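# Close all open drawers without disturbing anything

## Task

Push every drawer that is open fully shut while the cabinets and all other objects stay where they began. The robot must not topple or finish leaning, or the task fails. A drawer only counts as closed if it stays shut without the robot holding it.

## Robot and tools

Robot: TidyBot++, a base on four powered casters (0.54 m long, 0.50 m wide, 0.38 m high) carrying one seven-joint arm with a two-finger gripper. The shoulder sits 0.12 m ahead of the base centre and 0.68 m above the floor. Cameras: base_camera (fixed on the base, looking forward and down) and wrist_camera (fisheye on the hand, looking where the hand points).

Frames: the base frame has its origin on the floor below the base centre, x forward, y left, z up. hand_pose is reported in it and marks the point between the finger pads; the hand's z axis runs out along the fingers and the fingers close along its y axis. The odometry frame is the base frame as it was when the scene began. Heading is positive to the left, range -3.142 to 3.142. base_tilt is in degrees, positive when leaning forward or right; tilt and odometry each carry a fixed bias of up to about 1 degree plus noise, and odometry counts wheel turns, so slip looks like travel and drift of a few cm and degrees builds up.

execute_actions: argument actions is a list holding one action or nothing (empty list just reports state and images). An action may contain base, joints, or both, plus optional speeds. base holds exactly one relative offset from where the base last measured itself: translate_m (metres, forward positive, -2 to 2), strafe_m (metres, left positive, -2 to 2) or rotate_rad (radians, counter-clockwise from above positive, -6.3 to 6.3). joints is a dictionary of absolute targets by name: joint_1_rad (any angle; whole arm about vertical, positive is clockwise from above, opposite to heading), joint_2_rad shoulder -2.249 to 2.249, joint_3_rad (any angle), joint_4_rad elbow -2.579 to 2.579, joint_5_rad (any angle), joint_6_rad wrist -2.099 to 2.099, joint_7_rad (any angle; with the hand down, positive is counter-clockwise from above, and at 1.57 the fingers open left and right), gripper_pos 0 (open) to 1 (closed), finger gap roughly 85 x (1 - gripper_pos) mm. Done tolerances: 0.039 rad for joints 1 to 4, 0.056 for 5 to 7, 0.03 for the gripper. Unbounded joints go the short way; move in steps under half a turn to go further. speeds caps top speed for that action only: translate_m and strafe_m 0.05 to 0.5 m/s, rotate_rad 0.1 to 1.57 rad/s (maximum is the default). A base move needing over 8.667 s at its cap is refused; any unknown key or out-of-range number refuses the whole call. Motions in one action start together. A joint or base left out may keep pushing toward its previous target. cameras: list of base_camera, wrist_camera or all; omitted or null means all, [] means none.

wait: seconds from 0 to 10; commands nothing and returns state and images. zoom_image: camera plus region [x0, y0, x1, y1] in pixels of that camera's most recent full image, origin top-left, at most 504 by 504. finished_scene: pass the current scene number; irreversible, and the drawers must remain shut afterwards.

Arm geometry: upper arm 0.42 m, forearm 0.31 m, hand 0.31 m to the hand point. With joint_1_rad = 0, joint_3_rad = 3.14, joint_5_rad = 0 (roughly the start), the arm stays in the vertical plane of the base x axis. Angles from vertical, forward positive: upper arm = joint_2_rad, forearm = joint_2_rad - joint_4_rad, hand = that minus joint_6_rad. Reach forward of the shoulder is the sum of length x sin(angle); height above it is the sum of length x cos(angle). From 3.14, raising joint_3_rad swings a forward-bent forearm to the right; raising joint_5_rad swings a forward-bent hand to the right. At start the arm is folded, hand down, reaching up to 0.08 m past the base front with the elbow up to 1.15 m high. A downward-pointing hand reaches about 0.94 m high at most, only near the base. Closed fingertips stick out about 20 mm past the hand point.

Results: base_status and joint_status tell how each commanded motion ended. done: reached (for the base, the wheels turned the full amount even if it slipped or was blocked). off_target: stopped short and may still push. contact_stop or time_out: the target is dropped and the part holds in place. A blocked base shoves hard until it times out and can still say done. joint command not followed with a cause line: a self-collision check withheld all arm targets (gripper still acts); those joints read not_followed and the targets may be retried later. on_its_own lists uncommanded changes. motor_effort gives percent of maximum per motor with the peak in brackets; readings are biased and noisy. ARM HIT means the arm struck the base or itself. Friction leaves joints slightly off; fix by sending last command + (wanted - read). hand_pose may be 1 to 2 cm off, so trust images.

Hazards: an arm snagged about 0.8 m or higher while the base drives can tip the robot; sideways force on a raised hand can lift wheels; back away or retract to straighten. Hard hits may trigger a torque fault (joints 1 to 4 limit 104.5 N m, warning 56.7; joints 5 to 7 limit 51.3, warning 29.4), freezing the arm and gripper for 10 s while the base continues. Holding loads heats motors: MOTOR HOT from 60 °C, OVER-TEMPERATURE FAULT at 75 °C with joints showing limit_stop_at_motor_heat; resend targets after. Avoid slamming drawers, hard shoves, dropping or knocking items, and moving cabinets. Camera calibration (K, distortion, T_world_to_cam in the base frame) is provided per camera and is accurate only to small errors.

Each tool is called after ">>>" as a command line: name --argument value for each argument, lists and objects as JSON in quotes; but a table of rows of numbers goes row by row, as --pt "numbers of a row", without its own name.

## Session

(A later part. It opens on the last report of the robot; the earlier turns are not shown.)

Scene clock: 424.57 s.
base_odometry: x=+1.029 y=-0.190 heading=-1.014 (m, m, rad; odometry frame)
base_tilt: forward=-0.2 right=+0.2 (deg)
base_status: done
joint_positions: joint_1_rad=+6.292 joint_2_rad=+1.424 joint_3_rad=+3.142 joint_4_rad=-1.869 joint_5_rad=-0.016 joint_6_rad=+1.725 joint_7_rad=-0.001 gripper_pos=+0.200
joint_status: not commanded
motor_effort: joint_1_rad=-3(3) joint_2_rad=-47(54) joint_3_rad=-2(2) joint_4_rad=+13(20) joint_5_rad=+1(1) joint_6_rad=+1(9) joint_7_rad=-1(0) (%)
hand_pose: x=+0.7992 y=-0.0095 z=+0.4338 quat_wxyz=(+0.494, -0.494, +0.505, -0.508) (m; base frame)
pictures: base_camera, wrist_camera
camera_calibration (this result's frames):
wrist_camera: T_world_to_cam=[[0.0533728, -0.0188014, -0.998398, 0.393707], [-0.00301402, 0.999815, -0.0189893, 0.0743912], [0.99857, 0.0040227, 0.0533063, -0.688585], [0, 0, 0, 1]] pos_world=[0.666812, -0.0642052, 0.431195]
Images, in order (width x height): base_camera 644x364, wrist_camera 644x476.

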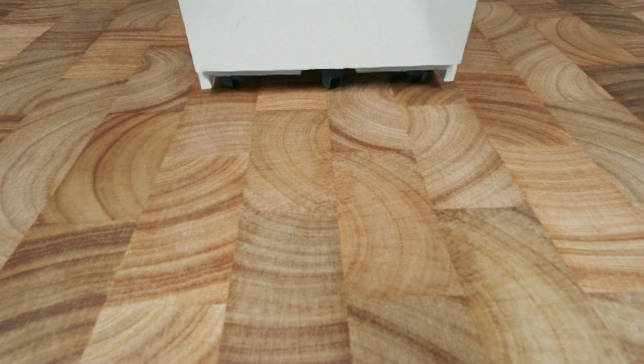

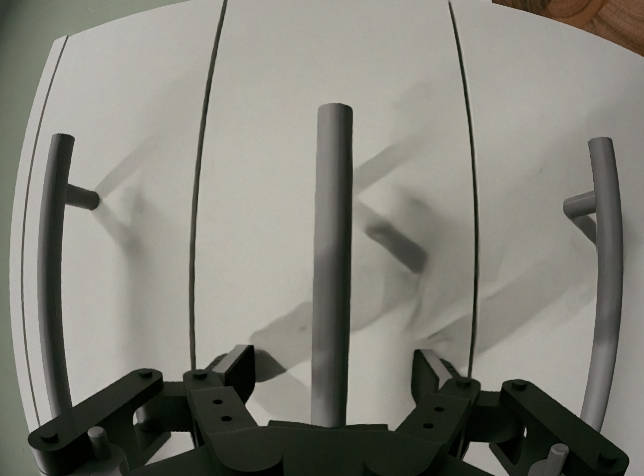

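>>> execute_actions --actions '[{"base": {"translate_m": -0.3}, "speeds": {"translate_m": 0.15}}]'

Scene clock: 429.57 s.
base_odometry: x=+0.870 y=+0.065 heading=-1.014 (m, m, rad; odometry frame)
base_tilt: forward=-0.2 right=+0.2 (deg)
base_status: done
joint_positions: joint_1_rad=+6.292 joint_2_rad=+1.408 joint_3_rad=+3.142 joint_4_rad=-1.803 joint_5_rad=-0.016 joint_6_rad=+1.723 joint_7_rad=-0.001 gripper_pos=+0.200
joint_status: not commanded
motor_effort: joint_1_rad=-1(3) joint_2_rad=-43(52) joint_3_rad=-1(2) joint_4_rad=+3(12) joint_5_rad=-1(1) joint_6_rad=+8(11) joint_7_rad=-1(1) (%)
hand_pose: x=+0.8225 y=-0.0097 z=+0.4621 quat_wxyz=(+0.514, -0.473, +0.484, -0.527) (m; base frame)
pictures: base_camera, wrist_camera
camera_calibration (this result's frames):
wrist_camera: T_world_to_cam=[[0.132138, -0.0194342, -0.991041, 0.352467], [-0.00151082, 0.999803, -0.0198075, 0.0743297], [0.99123, 0.00411461, 0.132083, -0.74376], [0, 0, 0, 1]] pos_world=[0.690775, -0.0644048, 0.44902]
Images, in order (width x height): base_camera 644x364, wrist_camera 644x476.

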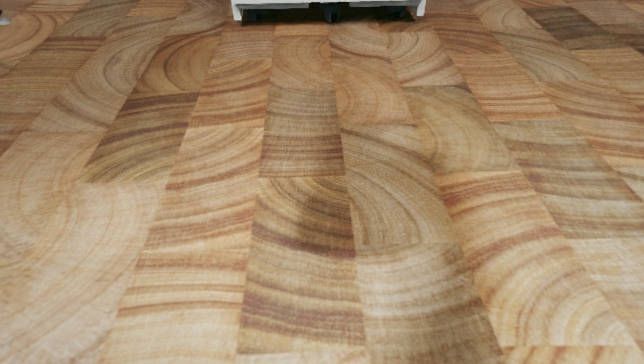

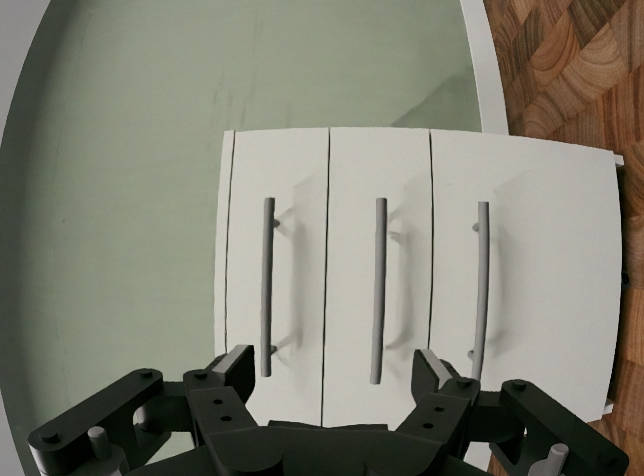

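>>> zoom_image --camera "wrist_camera" --region '[200, 100, 520, 220]'

>>> zoom_image --camera "wrist_camera" --region '[300, 110, 460, 170]'

Region (200, 100, 520, 220) of wrist_camera's 644x476 image, scaled by 1.575; it fills the top 189 rows of this view, and the rest is white.

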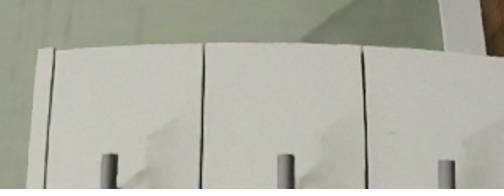

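Region (300, 110, 460, 170) of wrist_camera's 644x476 image, scaled by 3.150; it fills the top 189 rows of this view, and the rest is white.

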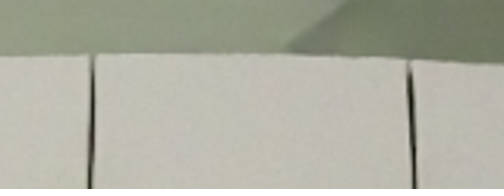

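>>> execute_actions --actions '[{"base": {"rotate_rad": 2.2}, "joints": {"joint_7_rad": 1.571, "gripper_pos": 0.0}, "speeds": {"rotate_rad": 1.2}}]' --cameras '["wrist_camera"]'

Scene clock: 445.97 s.
base_odometry: x=+0.870 y=+0.065 heading=+1.186 (m, m, rad; odometry frame)
base_tilt: forward=-0.1 right=+0.2 (deg)
base_status: done
joint_positions: joint_1_rad=+6.279 joint_2_rad=+1.408 joint_3_rad=+3.142 joint_4_rad=-1.803 joint_5_rad=-0.016 joint_6_rad=+1.723 joint_7_rad=+1.572 gripper_pos=+0.000
joint_status: all done
motor_effort: joint_1_rad=+0(6) joint_2_rad=-44(44) joint_3_rad=-1(3) joint_4_rad=+4(3) joint_5_rad=+0(1) joint_6_rad=+8(8) joint_7_rad=-1(1) (%)
hand_pose: x=+0.8226 y=-0.0010 z=+0.4621 quat_wxyz=(-0.005, -0.677, +0.003, -0.736) (m; base frame)
pictures: wrist_camera
camera_calibration (this result's frames):
wrist_camera: T_world_to_cam=[[0.036642, -0.999098, 0.0214509, -0.0375995], [0.0552383, -0.0194076, -0.998285, 0.470104], [0.997801, 0.037764, 0.0544774, -0.713374], [0, 0, 0, 1]] pos_world=[0.687215, -0.00150216, 0.508967]
Images, in order (width x height): wrist_camera 644x476.

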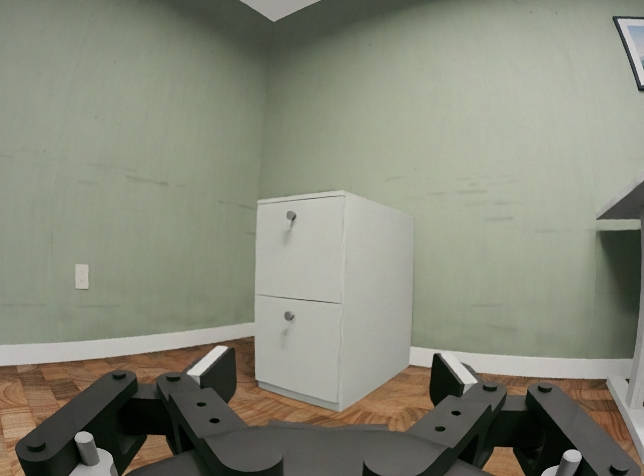

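>>> zoom_image --camera "wrist_camera" --region '[240, 180, 430, 420]'

>>> zoom_image --camera "wrist_camera" --region '[310, 270, 380, 330]'

Region (240, 180, 430, 420) of wrist_camera's 644x476 image, scaled by 2.100; it fills the left 399 columns of this view, and the rest is white.

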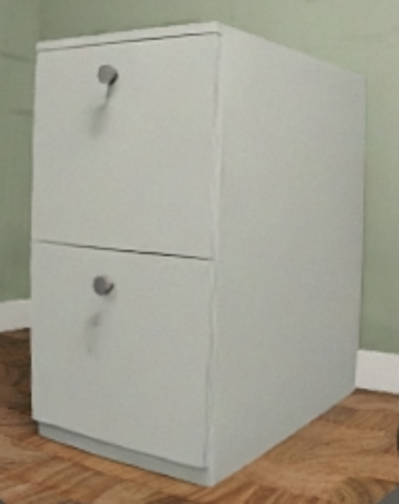

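Region (310, 270, 380, 330) of wrist_camera's 644x476 image, scaled by 7.200; it fills the top 432 rows of this view, and the rest is white.

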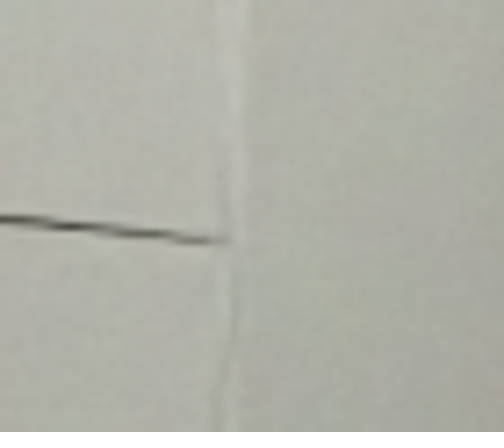

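>>> execute_actions --actions '[{"base": {"rotate_rad": 1.6}, "speeds": {"rotate_rad": 1.3}}]' --cameras '["wrist_camera"]'

Scene clock: 451.43 s.
base_odometry: x=+0.870 y=+0.065 heading=+2.786 (m, m, rad; odometry frame)
base_tilt: forward=-0.1 right=+0.2 (deg)
base_status: done
joint_positions: joint_1_rad=+6.278 joint_2_rad=+1.408 joint_3_rad=+3.142 joint_4_rad=-1.803 joint_5_rad=-0.016 joint_6_rad=+1.723 joint_7_rad=+1.572 gripper_pos=+0.000
joint_status: not commanded
motor_effort: joint_1_rad=-1(6) joint_2_rad=-44(43) joint_3_rad=-1(3) joint_4_rad=+3(4) joint_5_rad=+0(1) joint_6_rad=+8(8) joint_7_rad=-1(1) (%)
hand_pose: x=+0.8226 y=+0.0002 z=+0.4621 quat_wxyz=(-0.005, -0.677, +0.003, -0.736) (m; base frame)
pictures: wrist_camera
camera_calibration (this result's frames):
wrist_camera: T_world_to_cam=[[0.0381296, -0.999051, 0.0210556, -0.037507], [0.0552652, -0.0189303, -0.998292, 0.470111], [0.997743, 0.0392281, 0.054491, -0.713375], [0, 0, 0, 1]] pos_world=[0.687215, -0.000587646, 0.508971]
Images, in order (width x height): wrist_camera 644x476.

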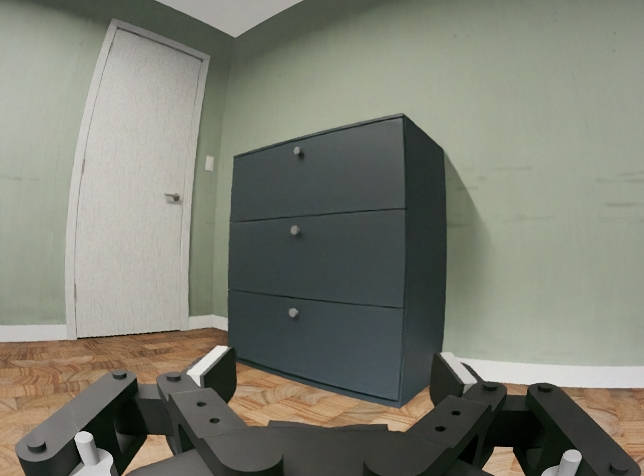

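>>> zoom_image --camera "wrist_camera" --region '[215, 100, 460, 420]'

>>> zoom_image --camera "wrist_camera" --region '[370, 270, 450, 410]'

Region (215, 100, 460, 420) of wrist_camera's 644x476 image, scaled by 1.575; it fills the left 386 columns of this view, and the rest is white.

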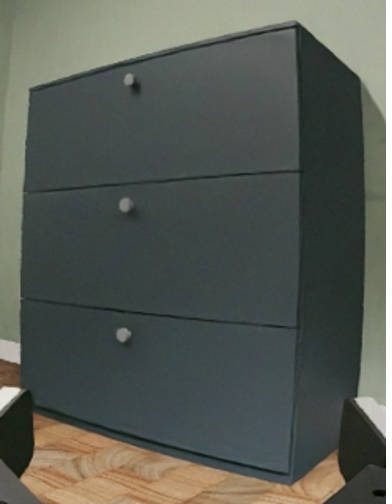

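Region (370, 270, 450, 410) of wrist_camera's 644x476 image, scaled by 3.600; it fills the left 288 columns of this view, and the rest is white.

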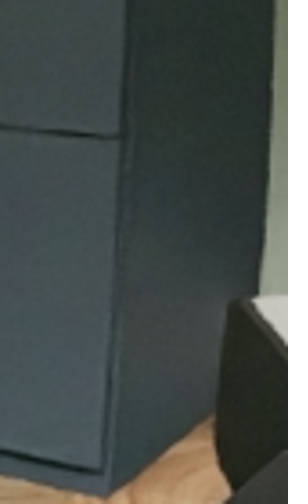

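>>> execute_actions --actions '[{"base": {"rotate_rad": 1.3}, "speeds": {"rotate_rad": 1.4}}]' --cameras '["wrist_camera"]'

Scene clock: 460.33 s.
base_odometry: x=+0.870 y=+0.065 heading=-2.197 (m, m, rad; odometry frame)
base_tilt: forward=-0.1 right=+0.2 (deg)
base_status: done
joint_positions: joint_1_rad=+6.271 joint_2_rad=+1.408 joint_3_rad=+3.138 joint_4_rad=-1.803 joint_5_rad=-0.016 joint_6_rad=+1.723 joint_7_rad=+1.572 gripper_pos=+0.000
joint_status: not commanded
motor_effort: joint_1_rad=-1(6) joint_2_rad=-44(43) joint_3_rad=-1(3) joint_4_rad=+3(3) joint_5_rad=+0(1) joint_6_rad=+8(8) joint_7_rad=-1(1) (%)
hand_pose: x=+0.8225 y=+0.0058 z=+0.4621 quat_wxyz=(-0.001, -0.677, +0.002, -0.736) (m; base frame)
pictures: wrist_camera
camera_calibration (this result's frames):
wrist_camera: T_world_to_cam=[[0.0451362, -0.998823, 0.0177674, -0.0360994], [0.0553574, -0.0152574, -0.99835, 0.470178], [0.997446, 0.0460453, 0.0546035, -0.713412], [0, 0, 0, 1]] pos_world=[0.687192, 0.00396616, 0.508999]
Images, in order (width x height): wrist_camera 644x476.

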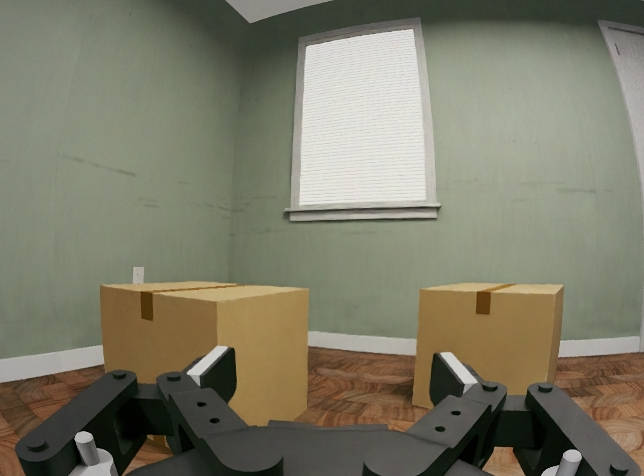

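>>> finished_scene --scene 2

The scene is finished: the task was done.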